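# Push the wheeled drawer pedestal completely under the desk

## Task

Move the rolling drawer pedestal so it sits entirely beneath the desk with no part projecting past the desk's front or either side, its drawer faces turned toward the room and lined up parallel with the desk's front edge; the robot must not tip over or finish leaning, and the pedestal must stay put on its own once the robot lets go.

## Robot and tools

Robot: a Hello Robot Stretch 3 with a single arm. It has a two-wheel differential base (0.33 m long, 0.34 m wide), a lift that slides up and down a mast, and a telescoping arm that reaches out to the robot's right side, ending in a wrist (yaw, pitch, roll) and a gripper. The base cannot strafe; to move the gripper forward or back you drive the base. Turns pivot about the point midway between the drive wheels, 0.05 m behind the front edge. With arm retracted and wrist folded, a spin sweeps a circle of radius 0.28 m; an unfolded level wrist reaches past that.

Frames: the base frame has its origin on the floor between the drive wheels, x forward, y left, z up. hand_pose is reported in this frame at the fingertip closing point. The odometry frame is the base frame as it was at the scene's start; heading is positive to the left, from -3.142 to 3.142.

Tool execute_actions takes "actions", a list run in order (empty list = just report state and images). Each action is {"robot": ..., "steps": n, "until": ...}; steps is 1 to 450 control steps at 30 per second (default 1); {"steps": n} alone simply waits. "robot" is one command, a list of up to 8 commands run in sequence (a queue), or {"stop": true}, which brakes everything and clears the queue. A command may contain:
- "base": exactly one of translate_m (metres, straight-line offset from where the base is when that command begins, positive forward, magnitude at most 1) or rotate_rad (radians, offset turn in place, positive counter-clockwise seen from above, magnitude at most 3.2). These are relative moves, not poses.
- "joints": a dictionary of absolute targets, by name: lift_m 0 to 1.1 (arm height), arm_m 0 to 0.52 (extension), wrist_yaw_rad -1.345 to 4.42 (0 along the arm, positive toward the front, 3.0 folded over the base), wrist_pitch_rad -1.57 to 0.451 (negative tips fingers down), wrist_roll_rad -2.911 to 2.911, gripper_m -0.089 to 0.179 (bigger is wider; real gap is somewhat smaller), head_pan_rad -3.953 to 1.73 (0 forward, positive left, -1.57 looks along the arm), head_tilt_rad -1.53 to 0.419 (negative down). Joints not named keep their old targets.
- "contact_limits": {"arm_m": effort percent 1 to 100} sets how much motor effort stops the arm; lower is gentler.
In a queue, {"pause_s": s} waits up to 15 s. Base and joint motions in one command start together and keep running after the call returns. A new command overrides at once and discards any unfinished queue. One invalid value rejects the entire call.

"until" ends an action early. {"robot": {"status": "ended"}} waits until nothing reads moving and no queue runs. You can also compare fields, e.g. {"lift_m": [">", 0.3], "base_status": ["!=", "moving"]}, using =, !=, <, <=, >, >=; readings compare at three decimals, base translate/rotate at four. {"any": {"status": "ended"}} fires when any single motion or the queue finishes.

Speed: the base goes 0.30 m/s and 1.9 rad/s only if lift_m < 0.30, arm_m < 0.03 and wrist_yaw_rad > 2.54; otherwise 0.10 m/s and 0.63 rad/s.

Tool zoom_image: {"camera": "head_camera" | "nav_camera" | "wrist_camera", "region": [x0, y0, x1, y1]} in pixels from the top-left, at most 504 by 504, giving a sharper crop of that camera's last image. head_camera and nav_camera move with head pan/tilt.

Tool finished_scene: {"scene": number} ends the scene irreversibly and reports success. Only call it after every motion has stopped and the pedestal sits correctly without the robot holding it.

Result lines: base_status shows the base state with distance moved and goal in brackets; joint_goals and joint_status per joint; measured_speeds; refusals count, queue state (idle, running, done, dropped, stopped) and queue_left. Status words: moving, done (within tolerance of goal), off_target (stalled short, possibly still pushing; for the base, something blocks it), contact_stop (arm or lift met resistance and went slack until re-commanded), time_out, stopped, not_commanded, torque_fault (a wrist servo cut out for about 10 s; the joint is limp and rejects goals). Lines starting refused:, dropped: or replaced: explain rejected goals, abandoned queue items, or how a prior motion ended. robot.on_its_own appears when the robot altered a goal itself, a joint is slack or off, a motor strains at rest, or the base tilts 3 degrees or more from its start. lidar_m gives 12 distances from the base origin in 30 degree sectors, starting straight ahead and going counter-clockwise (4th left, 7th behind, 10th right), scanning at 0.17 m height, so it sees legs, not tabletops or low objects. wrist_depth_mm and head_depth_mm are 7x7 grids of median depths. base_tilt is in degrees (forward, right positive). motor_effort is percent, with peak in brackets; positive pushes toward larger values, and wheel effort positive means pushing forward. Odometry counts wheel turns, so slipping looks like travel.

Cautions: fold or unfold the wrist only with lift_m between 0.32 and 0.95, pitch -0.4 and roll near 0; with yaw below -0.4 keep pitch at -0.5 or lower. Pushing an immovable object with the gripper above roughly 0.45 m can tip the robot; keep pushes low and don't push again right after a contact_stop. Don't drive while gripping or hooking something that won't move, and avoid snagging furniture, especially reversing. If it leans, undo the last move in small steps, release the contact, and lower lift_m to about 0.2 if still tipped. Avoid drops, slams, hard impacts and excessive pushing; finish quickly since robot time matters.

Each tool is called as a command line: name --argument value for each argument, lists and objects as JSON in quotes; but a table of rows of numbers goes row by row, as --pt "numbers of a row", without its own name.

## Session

execute_actions --actions '[]'

execute_actions --actions '[{"robot":{"joints":{"head_pan_rad":-1.5,"head_tilt_rad":-0.5}},"steps":100,"until":{"robot":{"status":"ended"}}}]'

execute_actions --actions '[{"robot":{"joints":{"head_pan_rad":-3.3,"head_tilt_rad":-0.5}},"steps":100,"until":{"robot":{"status":"ended"}}}]'

execute_actions --actions '[{"robot":{"joints":{"head_pan_rad":1.5,"head_tilt_rad":-0.5}},"steps":200,"until":{"robot":{"status":"ended"}}}]'

Scene clock: 0.00 s.
robot.base_odometry: x=+0.000 y=+0.000 heading=+0.000 (m, m, rad; robot's odometry frame)
robot.turned_by_wheels: +0.000 (rad since the last result)
robot.turned_by_imu: +0.000 (rad since the last result)
robot.base_tilt: forward=+0.7 right=+0.9 (deg)
robot.lidar_m: 1.83 1.84 1.19 1.09 1.10 1.36 1.64 1.83 2.43 1.07 1.05 1.99
robot.head_depth_mm: 1699 1935 1929 1927 1916 1892 1899 / 1703 1874 1888 1879 1878 1851 1856 / 1723 1863 1836 1840 1840 1826 1820 / 1735 1823 1806 1789 1779 1784 1770 / 1748 1774 1775 1761 1749 1744 1749 / 1735 1732 1746 1723 1732 1701 1697 / 1710 1709 1697 1686 1680 1677 1664
robot.base_status: not_commanded
robot.joint_positions: lift_m=+0.356 arm_m=+0.002 wrist_yaw_rad=+3.086 wrist_pitch_rad=-0.364 wrist_roll_rad=-0.013 gripper_m=+0.037 head_pan_rad=+0.001 head_tilt_rad=+0.016
robot.joint_goals: lift_m=+0.356 arm_m=+0.002 wrist_yaw_rad=+3.086 wrist_pitch_rad=-0.364 wrist_roll_rad=-0.013 gripper_m=+0.037 head_pan_rad=+0.001 head_tilt_rad=+0.016
robot.joint_status: lift_m=not_commanded arm_m=not_commanded wrist_yaw_rad=not_commanded wrist_pitch_rad=not_commanded wrist_roll_rad=not_commanded gripper_m=not_commanded head_pan_rad=not_commanded head_tilt_rad=not_commanded
robot.measured_speeds: translate_m=+0.000 rotate_rad=+0.000 lift_m=+0.000 arm_m=+0.000 wrist_yaw_rad=+0.000 wrist_pitch_rad=+0.000 wrist_roll_rad=+0.000 head_pan_rad=+0.000 head_tilt_rad=+0.000
robot: refusals=0 queue=idle queue_left=0
robot.motor_effort: left_wheel=-1 right_wheel=+0 lift_m=+26 arm_m=+0 wrist_yaw_rad=-1 wrist_pitch_rad=+6 wrist_roll_rad=+0 gripper_m=+0 head_pan_rad=-1 head_tilt_rad=+2 (%)
robot.hand_pose: x=-0.0084 y=+0.0837 z=+0.3809 quat_wxyz=(+0.147, +0.694, +0.110, +0.696) (m; robot's base frame)
robot.wrist_depth_mm: 907 980 - - - - - / - - - - - - - / - - - - - - - / 867 871 - 878 877 915 911 / 703 712 - 722 744 721 734 / 580 605 - 607 607 616 599 / 519 522 - 549 528 536 543
pictures: head_camera (sideways: a quarter turn clockwise sets it upright), nav_camera (sideways: a quarter turn counterclockwise sets it upright), wrist_camera
Images, in order (width x height): head_camera 896x504, nav_camera 672x504, wrist_camera 644x364.

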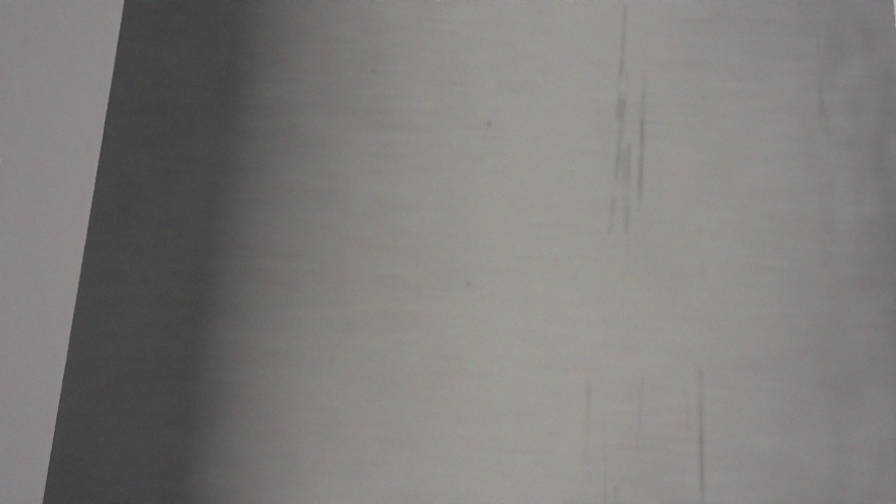

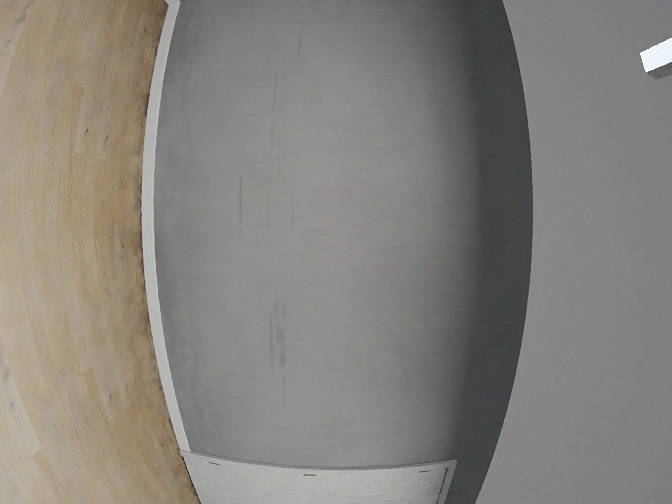

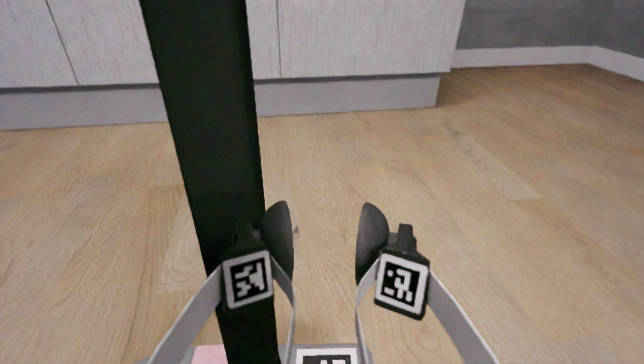

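Scene clock: 1.27 s.
robot.base_odometry: x=+0.000 y=+0.000 heading=+0.000 (m, m, rad; robot's odometry frame)
robot.turned_by_wheels: +0.000 (rad since the last result)
robot.turned_by_imu: +0.000 (rad since the last result)
robot.base_tilt: forward=+0.7 right=+0.9 (deg)
robot.lidar_m: 1.82 1.84 1.19 1.09 1.10 1.36 1.64 1.84 2.43 1.07 1.06 1.99
robot.head_depth_mm: 2659 2802 3150 2945 2104 1640 1338 / 2621 2756 3073 2847 2087 1618 1322 / 2597 2761 3104 2865 2056 1607 1315 / 2534 2744 3050 2809 1444 1550 1309 / 2569 2686 2970 1722 1354 1468 1288 / 2533 2705 3000 1699 1296 1432 1282 / 2547 2717 2955 2679 1755 1546 1280
robot.base_status: not_commanded
robot.joint_positions: lift_m=+0.356 arm_m=+0.002 wrist_yaw_rad=+3.086 wrist_pitch_rad=-0.364 wrist_roll_rad=-0.013 gripper_m=+0.037 head_pan_rad=-1.493 head_tilt_rad=-0.493
robot.joint_goals: lift_m=+0.356 arm_m=+0.002 wrist_yaw_rad=+3.086 wrist_pitch_rad=-0.364 wrist_roll_rad=-0.013 gripper_m=+0.037 head_pan_rad=-1.500 head_tilt_rad=-0.500
robot.joint_status: lift_m=not_commanded arm_m=not_commanded wrist_yaw_rad=not_commanded wrist_pitch_rad=not_commanded wrist_roll_rad=not_commanded gripper_m=not_commanded head_pan_rad=done head_tilt_rad=done
robot.measured_speeds: translate_m=+0.000 rotate_rad=+0.000 lift_m=+0.000 arm_m=+0.000 wrist_yaw_rad=+0.000 wrist_pitch_rad=+0.000 wrist_roll_rad=+0.000 head_pan_rad=+0.000 head_tilt_rad=+0.000
robot: refusals=0 queue=done queue_left=0
robot.motor_effort: left_wheel=+0(1) right_wheel=+0(0) lift_m=+26(26) arm_m=+0(0) wrist_yaw_rad=-1(1) wrist_pitch_rad=+6(6) wrist_roll_rad=+0(0) gripper_m=+0(0) head_pan_rad=-4(57) head_tilt_rad=-3(24) (%)
robot.hand_pose: x=-0.0084 y=+0.0837 z=+0.3809 quat_wxyz=(+0.147, +0.694, +0.110, +0.696) (m; robot's base frame)
robot.wrist_depth_mm: 902 953 - - - - - / - - - - - - - / - - - - - - - / 852 858 - 887 880 899 898 / 698 712 - 720 732 738 724 / 602 605 - 618 608 611 623 / 524 524 - 538 522 534 535
pictures: head_camera (sideways: a quarter turn clockwise sets it upright), nav_camera (sideways: a quarter turn counterclockwise sets it upright), wrist_camera
Images, in order (width x height): head_camera 896x504, nav_camera 672x504, wrist_camera 644x364.

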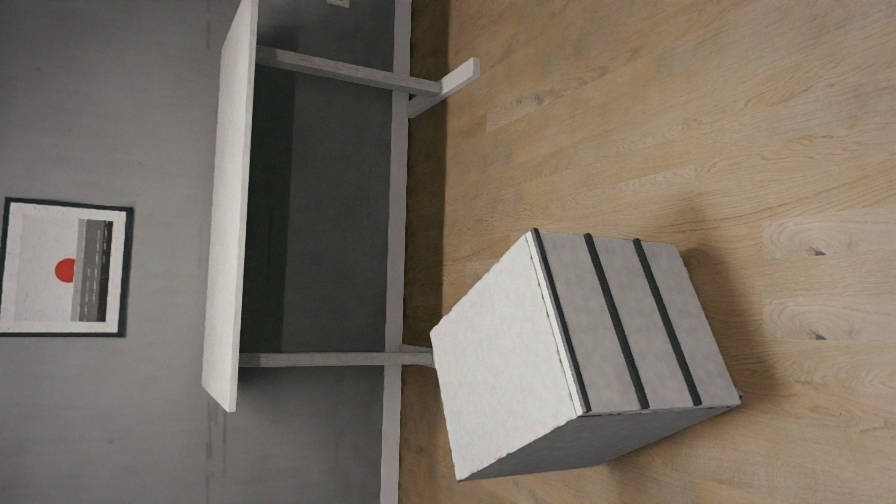

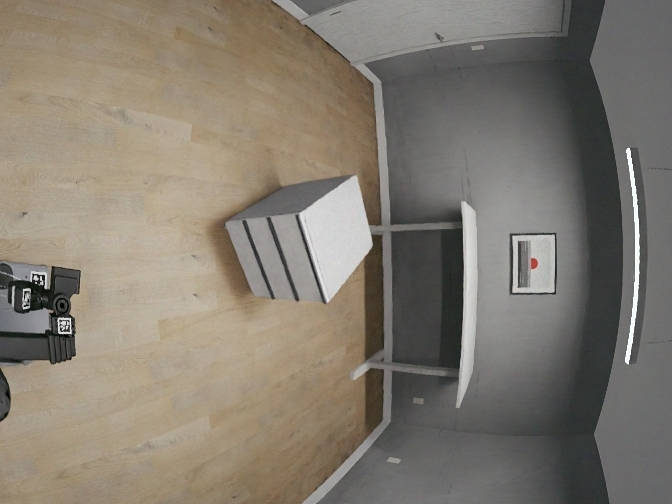

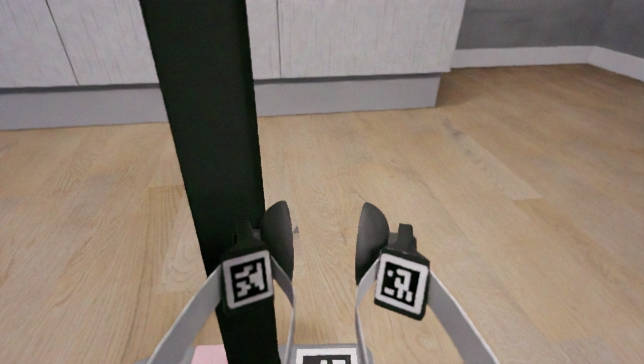

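Scene clock: 2.63 s.
robot.base_odometry: x=+0.000 y=+0.000 heading=+0.000 (m, m, rad; robot's odometry frame)
robot.turned_by_wheels: +0.000 (rad since the last result)
robot.turned_by_imu: +0.000 (rad since the last result)
robot.base_tilt: forward=+0.8 right=+0.8 (deg)
robot.lidar_m: 1.82 1.84 1.19 1.09 1.10 1.36 1.64 1.83 2.43 1.07 1.05 2.00
robot.head_depth_mm: 1858 2043 2286 2501 1958 1633 1338 / 1802 1974 2171 2412 2069 1615 1317 / 1738 1906 2096 2339 2043 1599 1320 / 1698 1846 2032 2226 2036 1582 1306 / 1647 1776 1944 2149 2014 1578 1290 / 1602 1735 1885 2065 1971 1561 1289 / 1549 1673 1818 1978 1882 1537 1273
robot.base_status: not_commanded
robot.joint_positions: lift_m=+0.356 arm_m=+0.002 wrist_yaw_rad=+3.086 wrist_pitch_rad=-0.364 wrist_roll_rad=-0.013 gripper_m=+0.037 head_pan_rad=-3.293 head_tilt_rad=-0.494
robot.joint_goals: lift_m=+0.356 arm_m=+0.002 wrist_yaw_rad=+3.086 wrist_pitch_rad=-0.364 wrist_roll_rad=-0.013 gripper_m=+0.037 head_pan_rad=-3.300 head_tilt_rad=-0.500
robot.joint_status: lift_m=not_commanded arm_m=not_commanded wrist_yaw_rad=not_commanded wrist_pitch_rad=not_commanded wrist_roll_rad=not_commanded gripper_m=not_commanded head_pan_rad=done head_tilt_rad=done
robot.measured_speeds: translate_m=+0.000 rotate_rad=+0.000 lift_m=+0.000 arm_m=+0.000 wrist_yaw_rad=+0.000 wrist_pitch_rad=+0.000 wrist_roll_rad=+0.000 head_pan_rad=+0.000 head_tilt_rad=+0.000
robot: refusals=0 queue=done queue_left=0
robot.motor_effort: left_wheel=+0(0) right_wheel=+0(0) lift_m=+26(26) arm_m=+0(0) wrist_yaw_rad=+0(0) wrist_pitch_rad=+6(6) wrist_roll_rad=+0(0) gripper_m=+2(0) head_pan_rad=-4(51) head_tilt_rad=-2(2) (%)
robot.hand_pose: x=-0.0084 y=+0.0837 z=+0.3809 quat_wxyz=(+0.147, +0.694, +0.110, +0.696) (m; robot's base frame)
robot.wrist_depth_mm: 915 945 - - - - - / - - - - - - - / - - - - - - - / 843 878 - 887 884 917 918 / 702 712 - 712 746 727 725 / 596 597 - 616 630 599 620 / 516 517 - 532 523 537 535
pictures: head_camera (sideways: a quarter turn clockwise sets it upright), nav_camera (sideways: a quarter turn counterclockwise sets it upright), wrist_camera
Images, in order (width x height): head_camera 896x504, nav_camera 672x504, wrist_camera 644x364.

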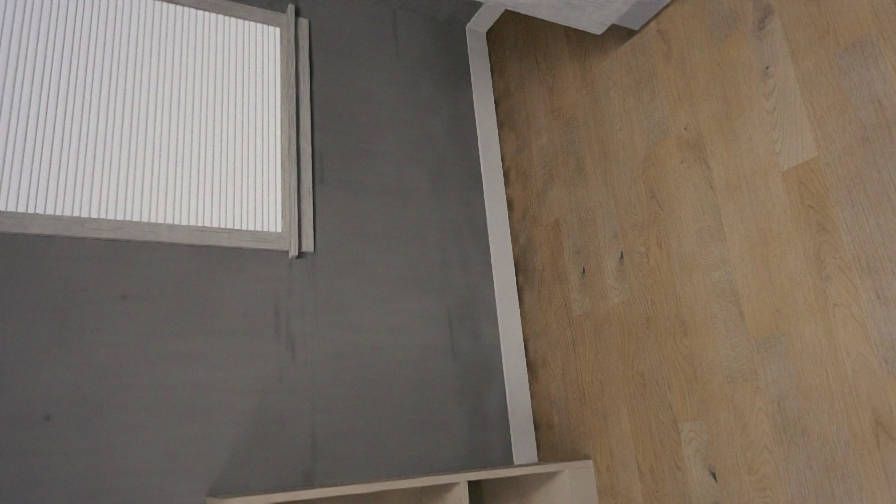

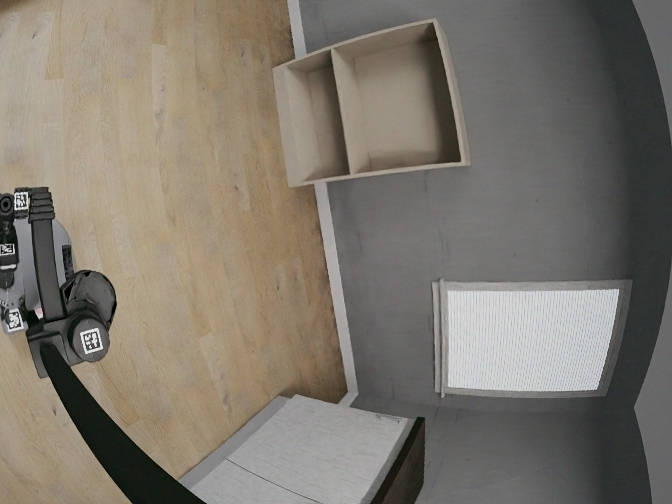

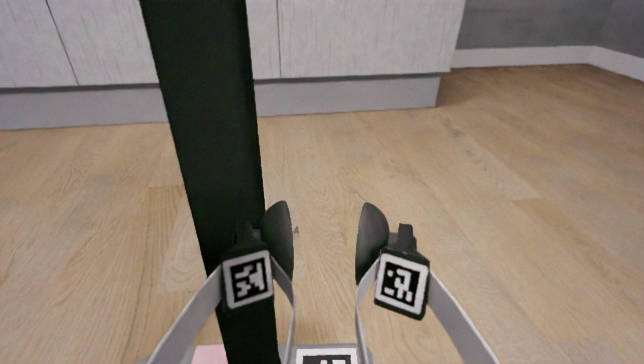

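Scene clock: 5.13 s.
robot.base_odometry: x=+0.000 y=+0.000 heading=+0.000 (m, m, rad; robot's odometry frame)
robot.turned_by_wheels: +0.000 (rad since the last result)
robot.turned_by_imu: +0.000 (rad since the last result)
robot.base_tilt: forward=+0.8 right=+0.8 (deg)
robot.lidar_m: 1.83 1.84 1.20 1.09 1.10 1.36 1.63 1.84 2.43 1.07 1.05 1.99
robot.head_depth_mm: 1550 1695 1872 2097 2089 1626 1331 / 1522 1655 1753 1321 1919 1603 1326 / 1482 1606 1427 1258 1410 1550 1312 / 1434 1576 1401 1219 1361 1508 1298 / 1413 1539 1354 1180 1318 1478 1290 / 1378 1497 1321 1141 1276 1432 1284 / 1360 1455 1293 1116 1234 1423 1273
robot.base_status: not_commanded
robot.joint_positions: lift_m=+0.356 arm_m=+0.002 wrist_yaw_rad=+3.086 wrist_pitch_rad=-0.364 wrist_roll_rad=-0.013 gripper_m=+0.037 head_pan_rad=+1.493 head_tilt_rad=-0.494
robot.joint_goals: lift_m=+0.356 arm_m=+0.002 wrist_yaw_rad=+3.086 wrist_pitch_rad=-0.364 wrist_roll_rad=-0.013 gripper_m=+0.037 head_pan_rad=+1.500 head_tilt_rad=-0.500
robot.joint_status: lift_m=not_commanded arm_m=not_commanded wrist_yaw_rad=not_commanded wrist_pitch_rad=not_commanded wrist_roll_rad=not_commanded gripper_m=not_commanded head_pan_rad=done head_tilt_rad=done
robot.measured_speeds: translate_m=+0.000 rotate_rad=+0.000 lift_m=+0.000 arm_m=+0.000 wrist_yaw_rad=+0.000 wrist_pitch_rad=+0.000 wrist_roll_rad=+0.000 head_pan_rad=+0.000 head_tilt_rad=+0.000
robot: refusals=0 queue=done queue_left=0
robot.motor_effort: left_wheel=-1(0) right_wheel=+0(0) lift_m=+26(26) arm_m=+0(0) wrist_yaw_rad=+0(1) wrist_pitch_rad=+6(6) wrist_roll_rad=+0(0) gripper_m=-1(0) head_pan_rad=+4(52) head_tilt_rad=-3(1) (%)
robot.hand_pose: x=-0.0084 y=+0.0837 z=+0.3809 quat_wxyz=(+0.147, +0.694, +0.110, +0.696) (m; robot's base frame)
robot.wrist_depth_mm: 951 950 - - - - - / - - - - - - - / - - - - - - - / 844 840 - 883 895 890 911 / 709 702 - 716 729 729 716 / 599 612 - 600 619 622 609 / 512 526 - 534 521 534 533
pictures: head_camera (sideways: a quarter turn clockwise sets it upright), nav_camera (sideways: a quarter turn counterclockwise sets it upright), wrist_camera
Images, in order (width x height): head_camera 896x504, nav_camera 672x504, wrist_camera 644x364.

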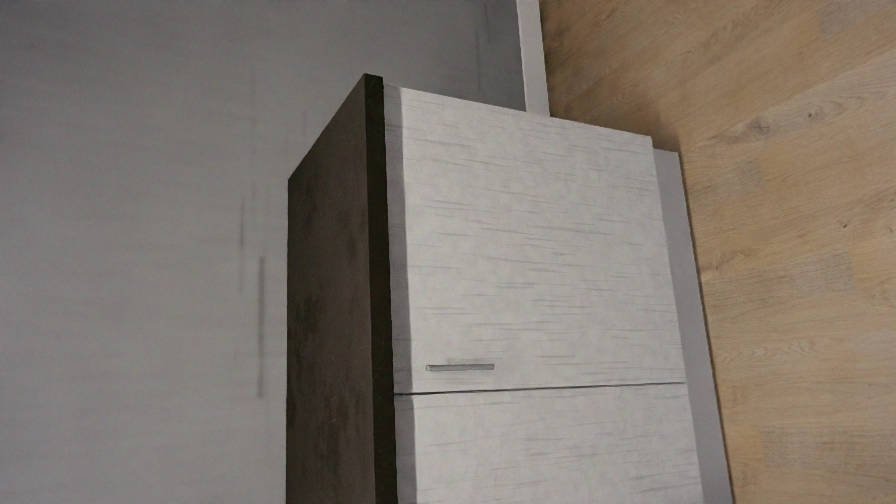

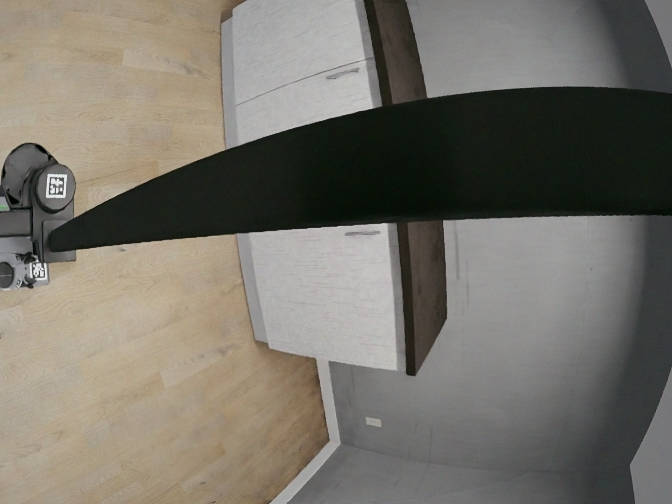

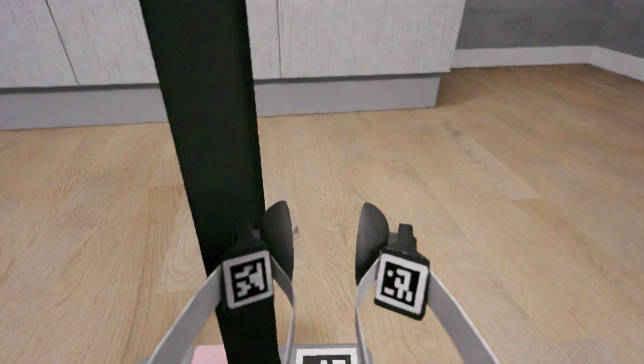

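execute_actions --actions '[{"robot":[{"joints":{"wrist_pitch_rad":-0.4,"wrist_roll_rad":0,"wrist_yaw_rad":3.1,"gripper_m":0.0,"lift_m":0.28,"head_pan_rad":0,"head_tilt_rad":-1.0},"base":{"rotate_rad":-0.9}},{"base":{"translate_m":1.0}},{"base":{"translate_m":0.58}},{"base":{"rotate_rad":-1.99}},{"joints":{"lift_m":0.68}}],"steps":450,"until":{"robot":{"status":"ended"}}},{"steps":200,"until":{"robot":{"status":"ended"}}}]'

Scene clock: 65.07 s.
robot.base_odometry: x=+0.982 y=-1.238 heading=-2.890 (m, m, rad; robot's odometry frame)
robot.turned_by_wheels: -2.890 (rad since the last result)
robot.turned_by_imu: -2.912 (rad since the last result)
robot.base_tilt: forward=+0.7 right=+0.8 (deg)
robot.lidar_m: 0.42 0.42 1.42 1.72 1.26 1.03 1.02 1.11 1.68 2.46 2.65 0.51
robot.head_depth_mm: 2341 2200 1853 1034 1389 1242 1123 / 2458 2164 1137 976 1302 1231 1107 / 2439 2144 1104 950 1146 1214 1097 / 2427 2111 1098 944 1035 1207 1100 / 2509 2104 1086 936 954 1200 1086 / 2473 2039 1735 968 1309 1196 1086 / 2464 2033 1737 1506 1320 1182 1068
robot.base_status: done (rotate_rad -1.9899 of -1.9900)
robot.joint_positions: lift_m=+0.680 arm_m=+0.002 wrist_yaw_rad=+3.100 wrist_pitch_rad=-0.416 wrist_roll_rad=-0.004 gripper_m=+0.000 head_pan_rad=+0.007 head_tilt_rad=-0.988
robot.joint_goals: lift_m=+0.680 arm_m=+0.002 wrist_yaw_rad=+3.100 wrist_pitch_rad=-0.400 wrist_roll_rad=+0.000 gripper_m=+0.000 head_pan_rad=+0.000 head_tilt_rad=-1.000
robot.joint_status: lift_m=done arm_m=not_commanded wrist_yaw_rad=done wrist_pitch_rad=done wrist_roll_rad=done gripper_m=done head_pan_rad=done head_tilt_rad=done
robot.measured_speeds: translate_m=+0.000 rotate_rad=+0.000 lift_m=+0.000 arm_m=+0.000 wrist_yaw_rad=+0.000 wrist_pitch_rad=+0.000 wrist_roll_rad=+0.000 head_pan_rad=+0.000 head_tilt_rad=+0.000
robot: refusals=0 queue=done queue_left=0
robot.motor_effort: left_wheel=+2(15) right_wheel=-1(6) lift_m=+34(36) arm_m=+0(0) wrist_yaw_rad=+1(6) wrist_pitch_rad=+6(7) wrist_roll_rad=+2(3) gripper_m=-2(89) head_pan_rad=-4(52) head_tilt_rad=-4(25) (%)
robot.hand_pose: x=-0.0118 y=+0.0777 z=+0.6928 quat_wxyz=(+0.161, +0.693, +0.132, +0.690) (m; robot's base frame)
robot.wrist_depth_mm: - - - - - - - / - - - - - - - / - - - - - - - / - - - - - - - / - - - - - - - / 956 960 965 - 981 968 - / 846 824 865 832 848 859 838
pictures: head_camera (sideways: a quarter turn clockwise sets it upright), nav_camera (sideways: a quarter turn counterclockwise sets it upright), wrist_camera
Images, in order (width x height): head_camera 896x504, nav_camera 672x504, wrist_camera 644x364.

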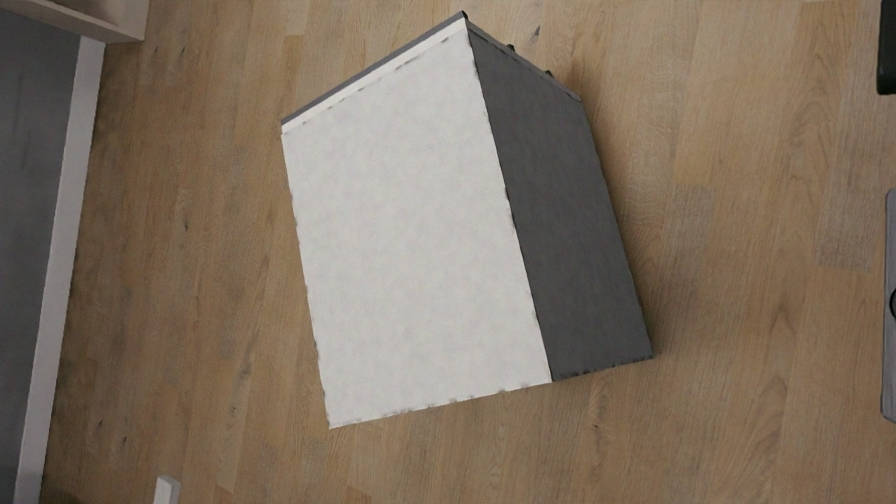

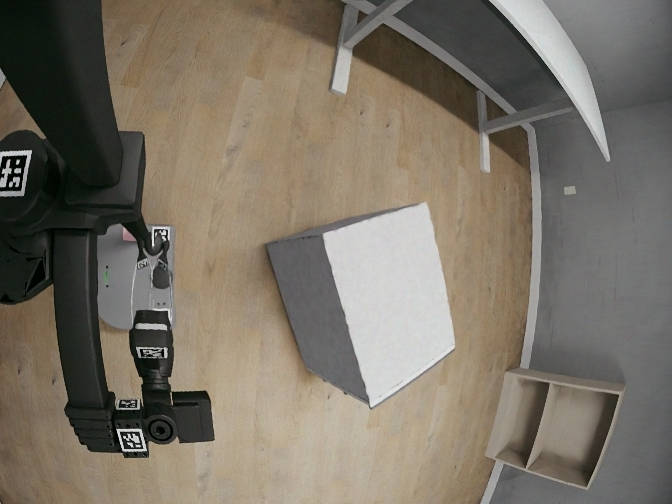

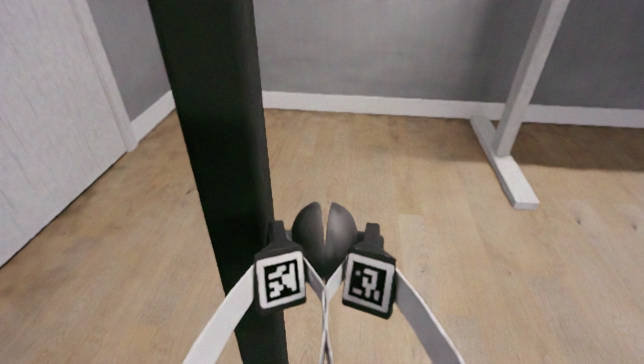

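execute_actions --actions '[{"robot":[{"base":{"translate_m":0.32}},{"base":{"translate_m":0.2}}],"steps":450,"until":{"robot":{"status":"ended"}}}]'

Scene clock: 80.23 s.
robot.base_odometry: x=+0.479 y=-1.367 heading=-2.889 (m, m, rad; robot's odometry frame)
robot.turned_by_wheels: +0.000 (rad since the last result)
robot.turned_by_imu: +0.002 (rad since the last result)
robot.base_tilt: forward=+0.6 right=+0.9 (deg)
robot.lidar_m: - - 1.67 1.21 1.79 1.53 1.53 1.66 2.53 0.25 0.15 -
robot.head_depth_mm: 1953 2111 1832 1590 851 760 693 / 1999 2188 1810 1553 843 755 686 / 2013 2134 1812 1557 836 747 682 / 2055 2108 1775 1530 829 741 674 / 2095 2095 1762 1534 824 737 669 / 2138 2056 1747 1506 836 731 668 / 2170 2034 1732 1494 1324 1185 1068
robot.base_status: done (translate_m +0.1999 of +0.2000)
robot.joint_positions: lift_m=+0.680 arm_m=+0.002 wrist_yaw_rad=+3.100 wrist_pitch_rad=-0.416 wrist_roll_rad=-0.004 gripper_m=+0.000 head_pan_rad=+0.006 head_tilt_rad=-0.990
robot.joint_goals: lift_m=+0.680 arm_m=+0.002 wrist_yaw_rad=+3.100 wrist_pitch_rad=-0.400 wrist_roll_rad=+0.000 gripper_m=+0.000 head_pan_rad=+0.000 head_tilt_rad=-1.000
robot.joint_status: lift_m=done arm_m=not_commanded wrist_yaw_rad=done wrist_pitch_rad=done wrist_roll_rad=done gripper_m=done head_pan_rad=done head_tilt_rad=done
robot.measured_speeds: translate_m=+0.000 rotate_rad=+0.000 lift_m=+0.000 arm_m=+0.000 wrist_yaw_rad=+0.000 wrist_pitch_rad=+0.000 wrist_roll_rad=+0.000 head_pan_rad=+0.000 head_tilt_rad=+0.000
robot: refusals=0 queue=done queue_left=0
robot.on_its_own: left_wheel is at rest, and its effort (+23) is outside its rest range (-18 to +18)
robot.motor_effort: left_wheel=+23(55) right_wheel=-2(7) lift_m=+34(34) arm_m=+0(1) wrist_yaw_rad=+0(0) wrist_pitch_rad=+6(6) wrist_roll_rad=+2(2) gripper_m=-1(2) head_pan_rad=-4(4) head_tilt_rad=-4(4) (%)
robot.hand_pose: x=-0.0119 y=+0.0776 z=+0.6927 quat_wxyz=(+0.161, +0.693, +0.132, +0.690) (m; robot's base frame)
robot.wrist_depth_mm: - - - - - - - / - - - - - - - / - - - - - - - / - - - - - - - / - - - - - - - / 935 937 978 - 983 986 991 / 829 839 813 830 570 328 332
pictures: head_camera (sideways: a quarter turn clockwise sets it upright), nav_camera (sideways: a quarter turn counterclockwise sets it upright), wrist_camera
Images, in order (width x height): head_camera 896x504, nav_camera 672x504, wrist_camera 644x364.

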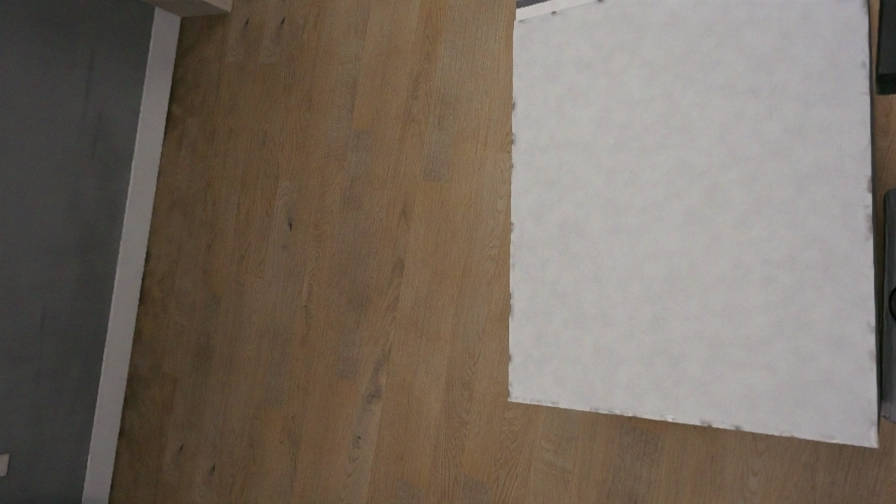

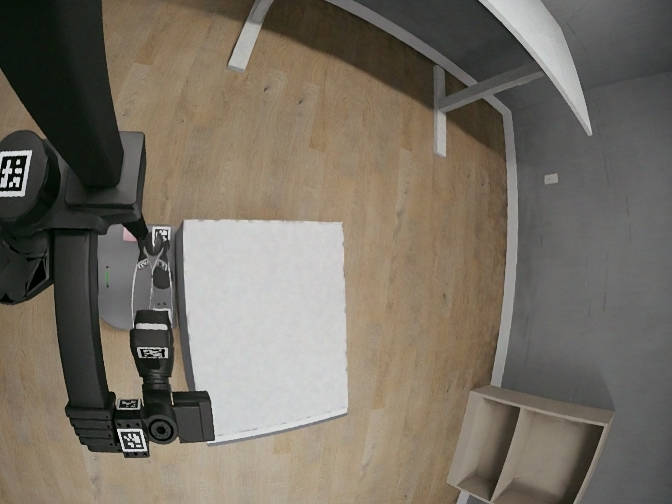

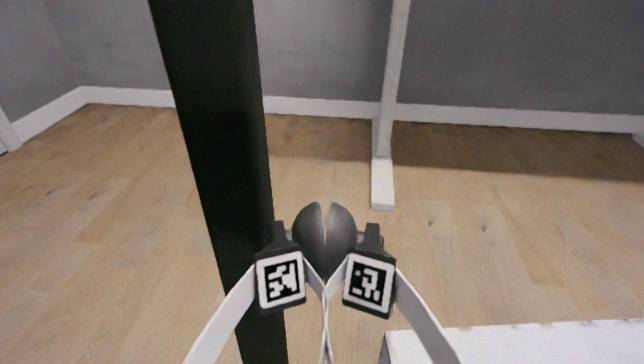

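execute_actions --actions '[{"robot":[{"base":{"translate_m":0.2}}],"steps":450,"until":{"robot":{"status":"ended"}}}]'

Scene clock: 90.93 s.
robot.base_odometry: x=+0.285 y=-1.417 heading=-2.891 (m, m, rad; robot's odometry frame)
robot.turned_by_wheels: -0.001 (rad since the last result)
robot.turned_by_imu: -0.013 (rad since the last result)
robot.base_tilt: forward=+0.7 right=+0.8 (deg)
robot.lidar_m: - - 1.64 1.19 1.76 1.72 1.73 1.87 2.57 0.19 0.15 -
robot.head_depth_mm: 1796 2033 1825 1569 855 758 690 / 1818 2043 1810 1557 841 753 688 / 1840 2058 1798 1554 836 747 681 / 1870 2046 1786 1541 832 741 675 / 1904 2084 1773 1529 824 733 676 / 1927 2061 1746 1508 1314 758 680 / 1959 2042 1722 1501 1317 1188 1073
robot.base_status: done (translate_m +0.1999 of +0.2000)
robot.joint_positions: lift_m=+0.680 arm_m=+0.002 wrist_yaw_rad=+3.100 wrist_pitch_rad=-0.418 wrist_roll_rad=-0.004 gripper_m=+0.000 head_pan_rad=+0.006 head_tilt_rad=-0.990
robot.joint_goals: lift_m=+0.680 arm_m=+0.002 wrist_yaw_rad=+3.100 wrist_pitch_rad=-0.400 wrist_roll_rad=+0.000 gripper_m=+0.000 head_pan_rad=+0.000 head_tilt_rad=-1.000
robot.joint_status: lift_m=done arm_m=not_commanded wrist_yaw_rad=done wrist_pitch_rad=done wrist_roll_rad=done gripper_m=done head_pan_rad=done head_tilt_rad=done
robot.measured_speeds: translate_m=+0.000 rotate_rad=+0.000 lift_m=+0.000 arm_m=+0.000 wrist_yaw_rad=+0.000 wrist_pitch_rad=+0.000 wrist_roll_rad=+0.000 head_pan_rad=+0.000 head_tilt_rad=+0.000
robot: refusals=0 queue=done queue_left=0
robot.motor_effort: left_wheel=+0(40) right_wheel=+18(31) lift_m=+29(33) arm_m=-1(1) wrist_yaw_rad=-1(0) wrist_pitch_rad=+7(7) wrist_roll_rad=+2(2) gripper_m=-2(2) head_pan_rad=-3(3) head_tilt_rad=-4(4) (%)
robot.hand_pose: x=-0.0119 y=+0.0774 z=+0.6925 quat_wxyz=(+0.161, +0.693, +0.133, +0.690) (m; robot's base frame)
robot.wrist_depth_mm: - - - - - - - / - - - - - - - / - - - - - - - / - - - - - - - / - - - - - - - / 928 952 986 - 967 980 962 / 826 839 837 838 853 842 857
pictures: head_camera (sideways: a quarter turn clockwise sets it upright), nav_camera (sideways: a quarter turn counterclockwise sets it upright), wrist_camera
Images, in order (width x height): head_camera 896x504, nav_camera 672x504, wrist_camera 644x364.

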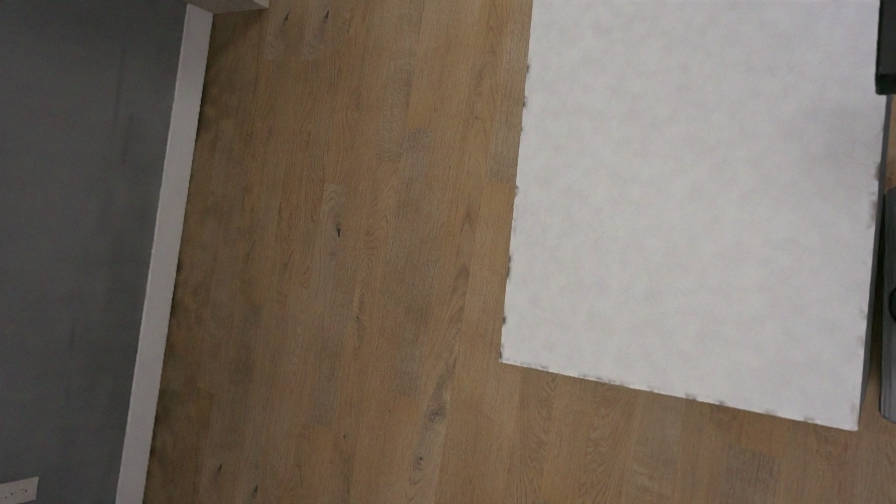

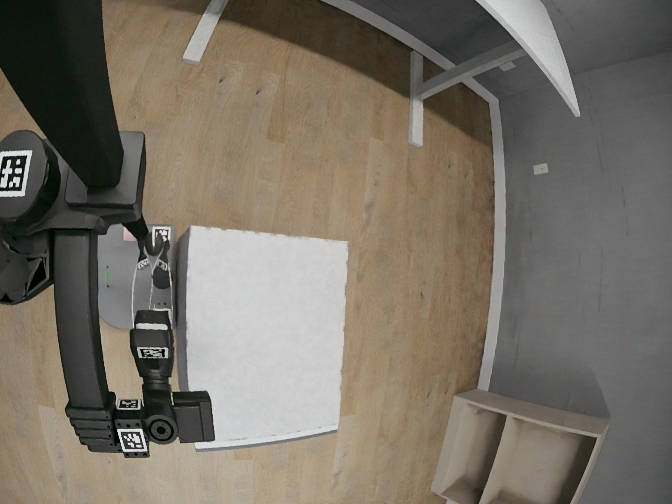

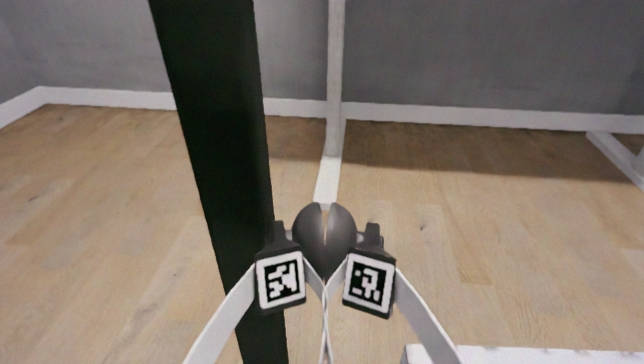

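execute_actions --actions '[{"robot":[{"base":{"translate_m":0.2}}],"steps":450,"until":{"robot":{"status":"ended"}}}]'

Scene clock: 100.43 s.
robot.base_odometry: x=+0.091 y=-1.466 heading=-2.891 (m, m, rad; robot's odometry frame)
robot.turned_by_wheels: +0.000 (rad since the last result)
robot.turned_by_imu: -0.058 (rad since the last result)
robot.base_tilt: forward=+0.8 right=+0.8 (deg)
robot.lidar_m: - - 1.65 1.20 1.71 1.94 1.91 2.03 2.61 0.19 0.15 -
robot.head_depth_mm: 1647 1891 1831 1583 854 758 687 / 1652 1946 1832 1556 843 750 689 / 1672 1957 1791 1552 838 748 684 / 1683 1967 1777 1537 833 739 676 / 1699 1961 1778 1523 822 736 676 / 1718 1939 1742 1513 1328 769 681 / 1730 1957 1724 1498 1322 1188 1069
robot.base_status: done (translate_m +0.1999 of +0.2000)
robot.joint_positions: lift_m=+0.680 arm_m=+0.002 wrist_yaw_rad=+3.100 wrist_pitch_rad=-0.418 wrist_roll_rad=-0.004 gripper_m=+0.000 head_pan_rad=+0.006 head_tilt_rad=-0.990
robot.joint_goals: lift_m=+0.680 arm_m=+0.002 wrist_yaw_rad=+3.100 wrist_pitch_rad=-0.400 wrist_roll_rad=+0.000 gripper_m=+0.000 head_pan_rad=+0.000 head_tilt_rad=-1.000
robot.joint_status: lift_m=done arm_m=not_commanded wrist_yaw_rad=done wrist_pitch_rad=done wrist_roll_rad=done gripper_m=done head_pan_rad=done head_tilt_rad=done
robot.measured_speeds: translate_m=+0.000 rotate_rad=+0.000 lift_m=+0.000 arm_m=+0.000 wrist_yaw_rad=+0.000 wrist_pitch_rad=+0.000 wrist_roll_rad=+0.000 head_pan_rad=+0.000 head_tilt_rad=+0.000
robot: refusals=0 queue=done queue_left=0
robot.motor_effort: left_wheel=+0(9) right_wheel=+18(29) lift_m=+29(29) arm_m=-1(0) wrist_yaw_rad=+0(1) wrist_pitch_rad=+7(7) wrist_roll_rad=+2(2) gripper_m=-3(2) head_pan_rad=-4(3) head_tilt_rad=-3(4) (%)
robot.hand_pose: x=-0.0119 y=+0.0774 z=+0.6925 quat_wxyz=(+0.161, +0.693, +0.133, +0.690) (m; robot's base frame)
robot.wrist_depth_mm: - - - - - - - / - - - - - - - / - - - - - - - / - - - - - - - / - - - - - - - / 932 992 942 - 974 975 959 / 847 831 851 806 848 812 836
pictures: head_camera (sideways: a quarter turn clockwise sets it upright), nav_camera (sideways: a quarter turn counterclockwise sets it upright), wrist_camera
Images, in order (width x height): head_camera 896x504, nav_camera 672x504, wrist_camera 644x364.

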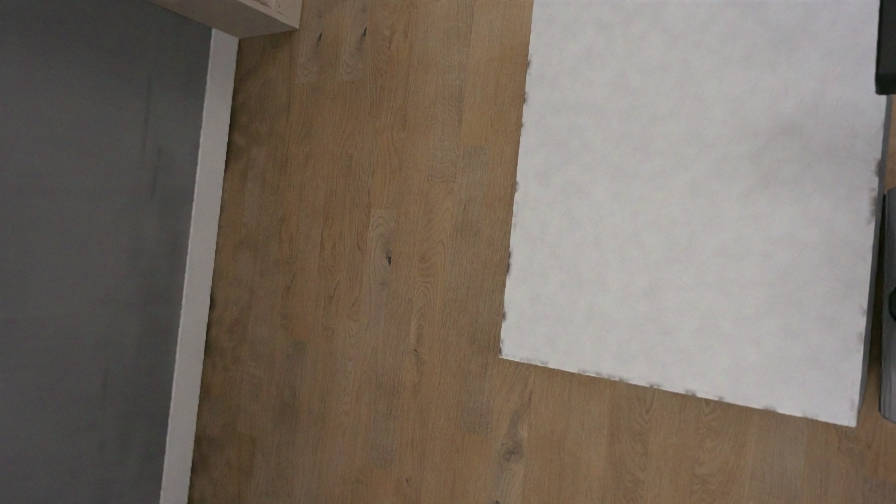

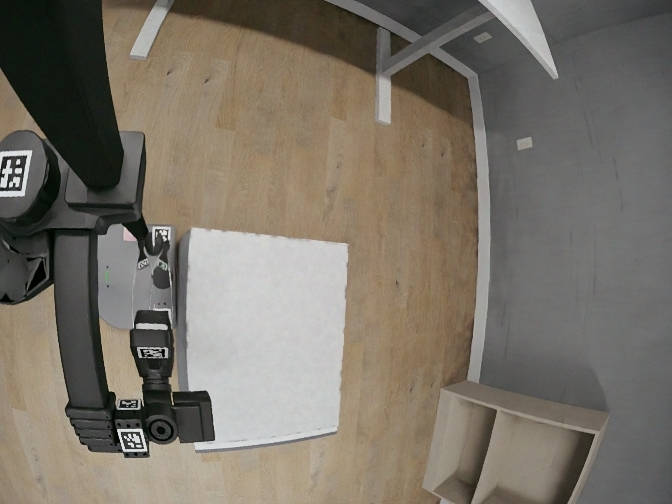

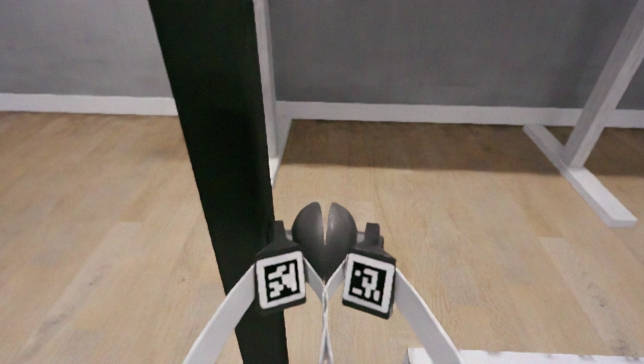

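execute_actions --actions '[{"robot":[{"base":{"translate_m":-0.35}},{"joints":{"lift_m":0.28}},{"base":{"rotate_rad":-1.3}},{"base":{"translate_m":0.85}},{"base":{"rotate_rad":1.3}},{"base":{"translate_m":0.456}},{"base":{"rotate_rad":1.636}},{"joints":{"lift_m":0.31,"wrist_yaw_rad":3.2}}],"steps":450,"until":{"robot":{"status":"ended"}}},{"steps":300,"until":{"robot":{"status":"ended"}}}]'

Scene clock: 141.07 s.
robot.base_odometry: x=-0.435 y=-0.756 heading=-1.254 (m, m, rad; robot's odometry frame)
robot.turned_by_wheels: +1.637 (rad since the last result)
robot.turned_by_imu: +1.650 (rad since the last result)
robot.base_tilt: forward=+0.7 right=+0.8 (deg)
robot.lidar_m: 0.37 0.40 2.33 2.31 2.51 1.78 1.76 1.84 1.31 1.16 1.57 0.38
robot.head_depth_mm: 2138 2121 1831 1575 1378 1232 1111 / 2148 2165 1805 1573 1373 1228 1108 / 2166 2147 1127 992 1288 1210 1108 / 2194 2097 1095 939 863 1169 1102 / 2230 2078 1082 935 868 1176 1092 / 2231 2045 1073 924 871 1175 1079 / 2271 2028 1727 1462 955 1179 1067
robot.base_status: done (rotate_rad +1.6359 of +1.6360)
robot.joint_positions: lift_m=+0.310 arm_m=+0.002 wrist_yaw_rad=+3.199 wrist_pitch_rad=-0.418 wrist_roll_rad=-0.004 gripper_m=+0.000 head_pan_rad=+0.006 head_tilt_rad=-0.990
robot.joint_goals: lift_m=+0.310 arm_m=+0.002 wrist_yaw_rad=+3.200 wrist_pitch_rad=-0.400 wrist_roll_rad=+0.000 gripper_m=+0.000 head_pan_rad=+0.000 head_tilt_rad=-1.000
robot.joint_status: lift_m=done arm_m=not_commanded wrist_yaw_rad=done wrist_pitch_rad=done wrist_roll_rad=done gripper_m=done head_pan_rad=done head_tilt_rad=done
robot.measured_speeds: translate_m=+0.000 rotate_rad=+0.000 lift_m=+0.000 arm_m=+0.000 wrist_yaw_rad=+0.000 wrist_pitch_rad=+0.000 wrist_roll_rad=+0.000 head_pan_rad=+0.000 head_tilt_rad=+0.000
robot: refusals=0 queue=done queue_left=0
robot.motor_effort: left_wheel=-3(13) right_wheel=+1(17) lift_m=+35(36) arm_m=-1(1) wrist_yaw_rad=+1(0) wrist_pitch_rad=+7(7) wrist_roll_rad=+2(2) gripper_m=-2(1) head_pan_rad=-4(4) head_tilt_rad=-3(4) (%)
robot.hand_pose: x=-0.0340 y=+0.0772 z=+0.3223 quat_wxyz=(+0.127, +0.686, +0.167, +0.697) (m; robot's base frame)
robot.wrist_depth_mm: - - - - - - - / - - - - - - - / 897 911 922 899 927 909 910 / 730 710 730 742 725 743 745 / 604 604 597 - 620 614 625 / 516 530 536 - 535 523 533 / 454 - - - - 451 463
pictures: head_camera (sideways: a quarter turn clockwise sets it upright), nav_camera (sideways: a quarter turn counterclockwise sets it upright), wrist_camera
Images, in order (width x height): head_camera 896x504, nav_camera 672x504, wrist_camera 644x364.

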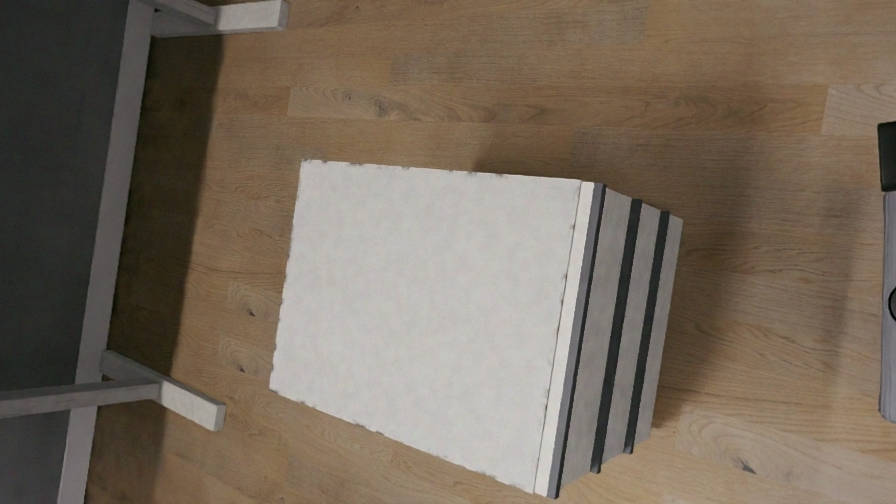

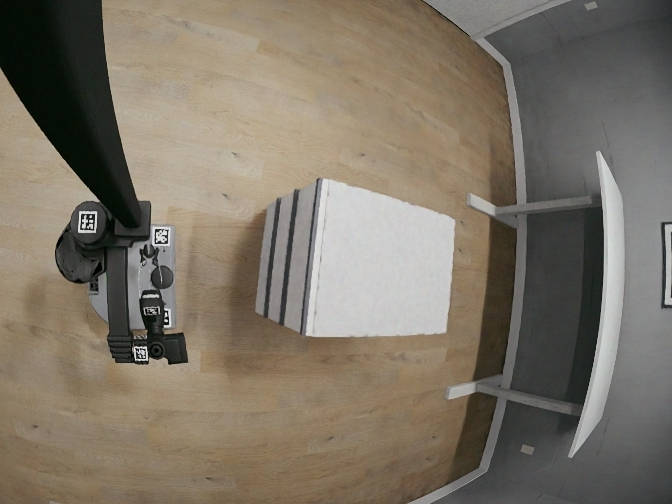

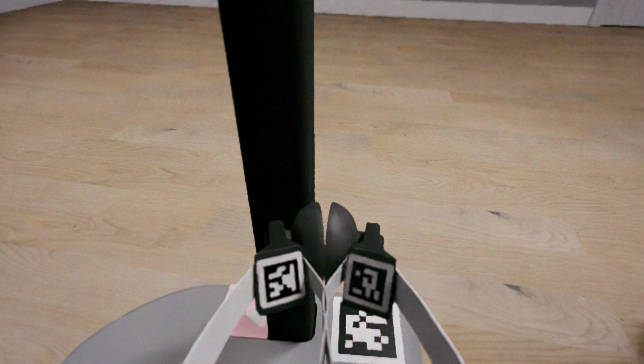

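execute_actions --actions '[{"robot":[{"base":{"rotate_rad":0.15}},{"base":{"translate_m":0.2},"joints":{"arm_m":0.11}},{"base":{"rotate_rad":-0.29}},{"base":{"translate_m":0.11},"joints":{"head_tilt_rad":-0.9}},{"base":{"translate_m":0.3}}],"steps":450,"until":{"robot":{"status":"ended"}}}]'

Scene clock: 170.97 s.
robot.base_odometry: x=-0.273 y=-1.338 heading=-1.394 (m, m, rad; robot's odometry frame)
robot.turned_by_wheels: -0.140 (rad since the last result)
robot.turned_by_imu: -0.137 (rad since the last result)
robot.base_tilt: forward=+0.7 right=+0.8 (deg)
robot.lidar_m: - - 0.15 0.20 2.34 2.45 2.36 1.72 1.28 1.50 1.55 -
robot.head_depth_mm: 994 1787 1926 1680 1453 1267 1128 / 974 1831 2025 1670 1436 1264 1126 / 1005 1838 2000 1659 931 796 695 / 984 1840 1973 1648 873 764 679 / 957 1847 1961 1631 863 755 674 / 1583 1841 1932 1619 855 753 671 / 1585 1849 1897 1595 853 747 667
robot.base_status: done (translate_m +0.2999 of +0.3000)
robot.joint_positions: lift_m=+0.310 arm_m=+0.110 wrist_yaw_rad=+3.200 wrist_pitch_rad=-0.418 wrist_roll_rad=-0.004 gripper_m=+0.000 head_pan_rad=+0.006 head_tilt_rad=-0.900
robot.joint_goals: lift_m=+0.310 arm_m=+0.110 wrist_yaw_rad=+3.200 wrist_pitch_rad=-0.400 wrist_roll_rad=+0.000 gripper_m=+0.000 head_pan_rad=+0.000 head_tilt_rad=-0.900
robot.joint_status: lift_m=done arm_m=done wrist_yaw_rad=done wrist_pitch_rad=done wrist_roll_rad=done gripper_m=done head_pan_rad=done head_tilt_rad=done
robot.measured_speeds: translate_m=+0.000 rotate_rad=+0.000 lift_m=+0.000 arm_m=+0.000 wrist_yaw_rad=+0.000 wrist_pitch_rad=+0.000 wrist_roll_rad=+0.000 head_pan_rad=+0.000 head_tilt_rad=+0.000
robot: refusals=0 queue=done queue_left=0
robot.motor_effort: left_wheel=+11(76) right_wheel=+5(9) lift_m=+31(35) arm_m=+5(7) wrist_yaw_rad=-1(1) wrist_pitch_rad=+7(7) wrist_roll_rad=+2(2) gripper_m=-3(2) head_pan_rad=-2(4) head_tilt_rad=+0(9) (%)
robot.hand_pose: x=-0.0343 y=-0.0306 z=+0.3224 quat_wxyz=(+0.127, +0.686, +0.167, +0.697) (m; robot's base frame)
robot.wrist_depth_mm: - - - - - 177 111 / - - - - 416 175 110 / 887 953 913 929 397 171 109 / 735 745 714 722 384 160 107 / 608 618 - - 310 144 106 / 516 523 - - 266 160 105 / 448 - - - - 159 101
pictures: head_camera (sideways: a quarter turn clockwise sets it upright), nav_camera (sideways: a quarter turn counterclockwise sets it upright), wrist_camera
Images, in order (width x height): head_camera 896x504, nav_camera 672x504, wrist_camera 644x364.

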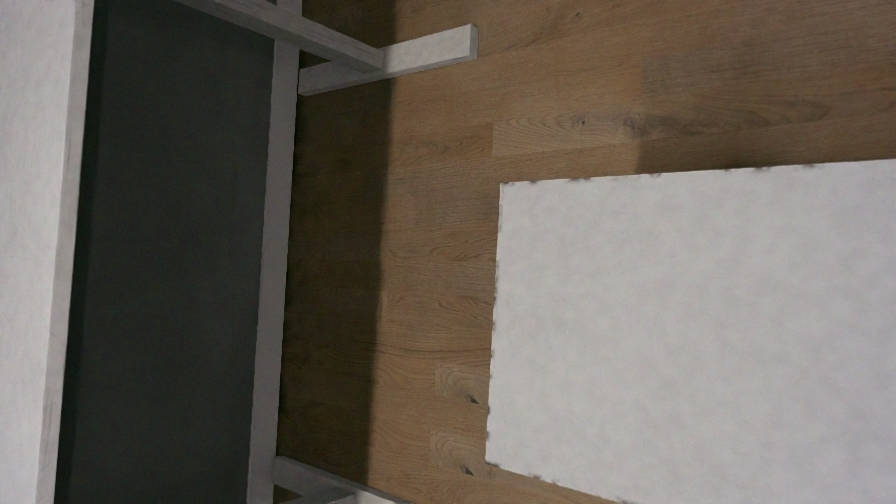

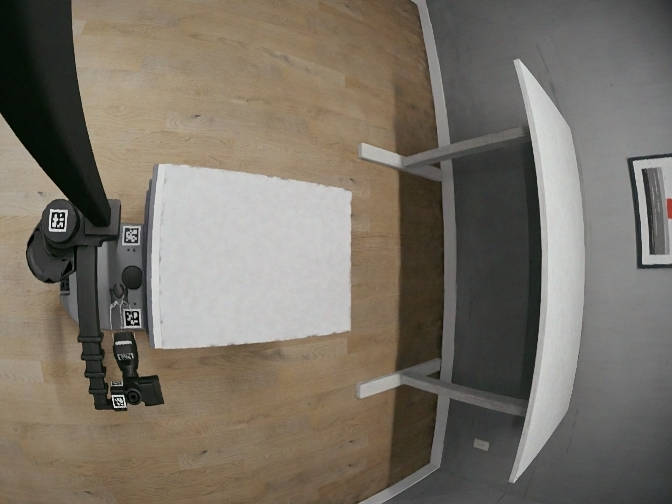

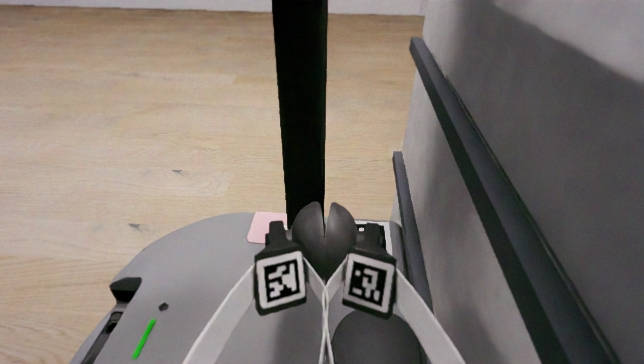

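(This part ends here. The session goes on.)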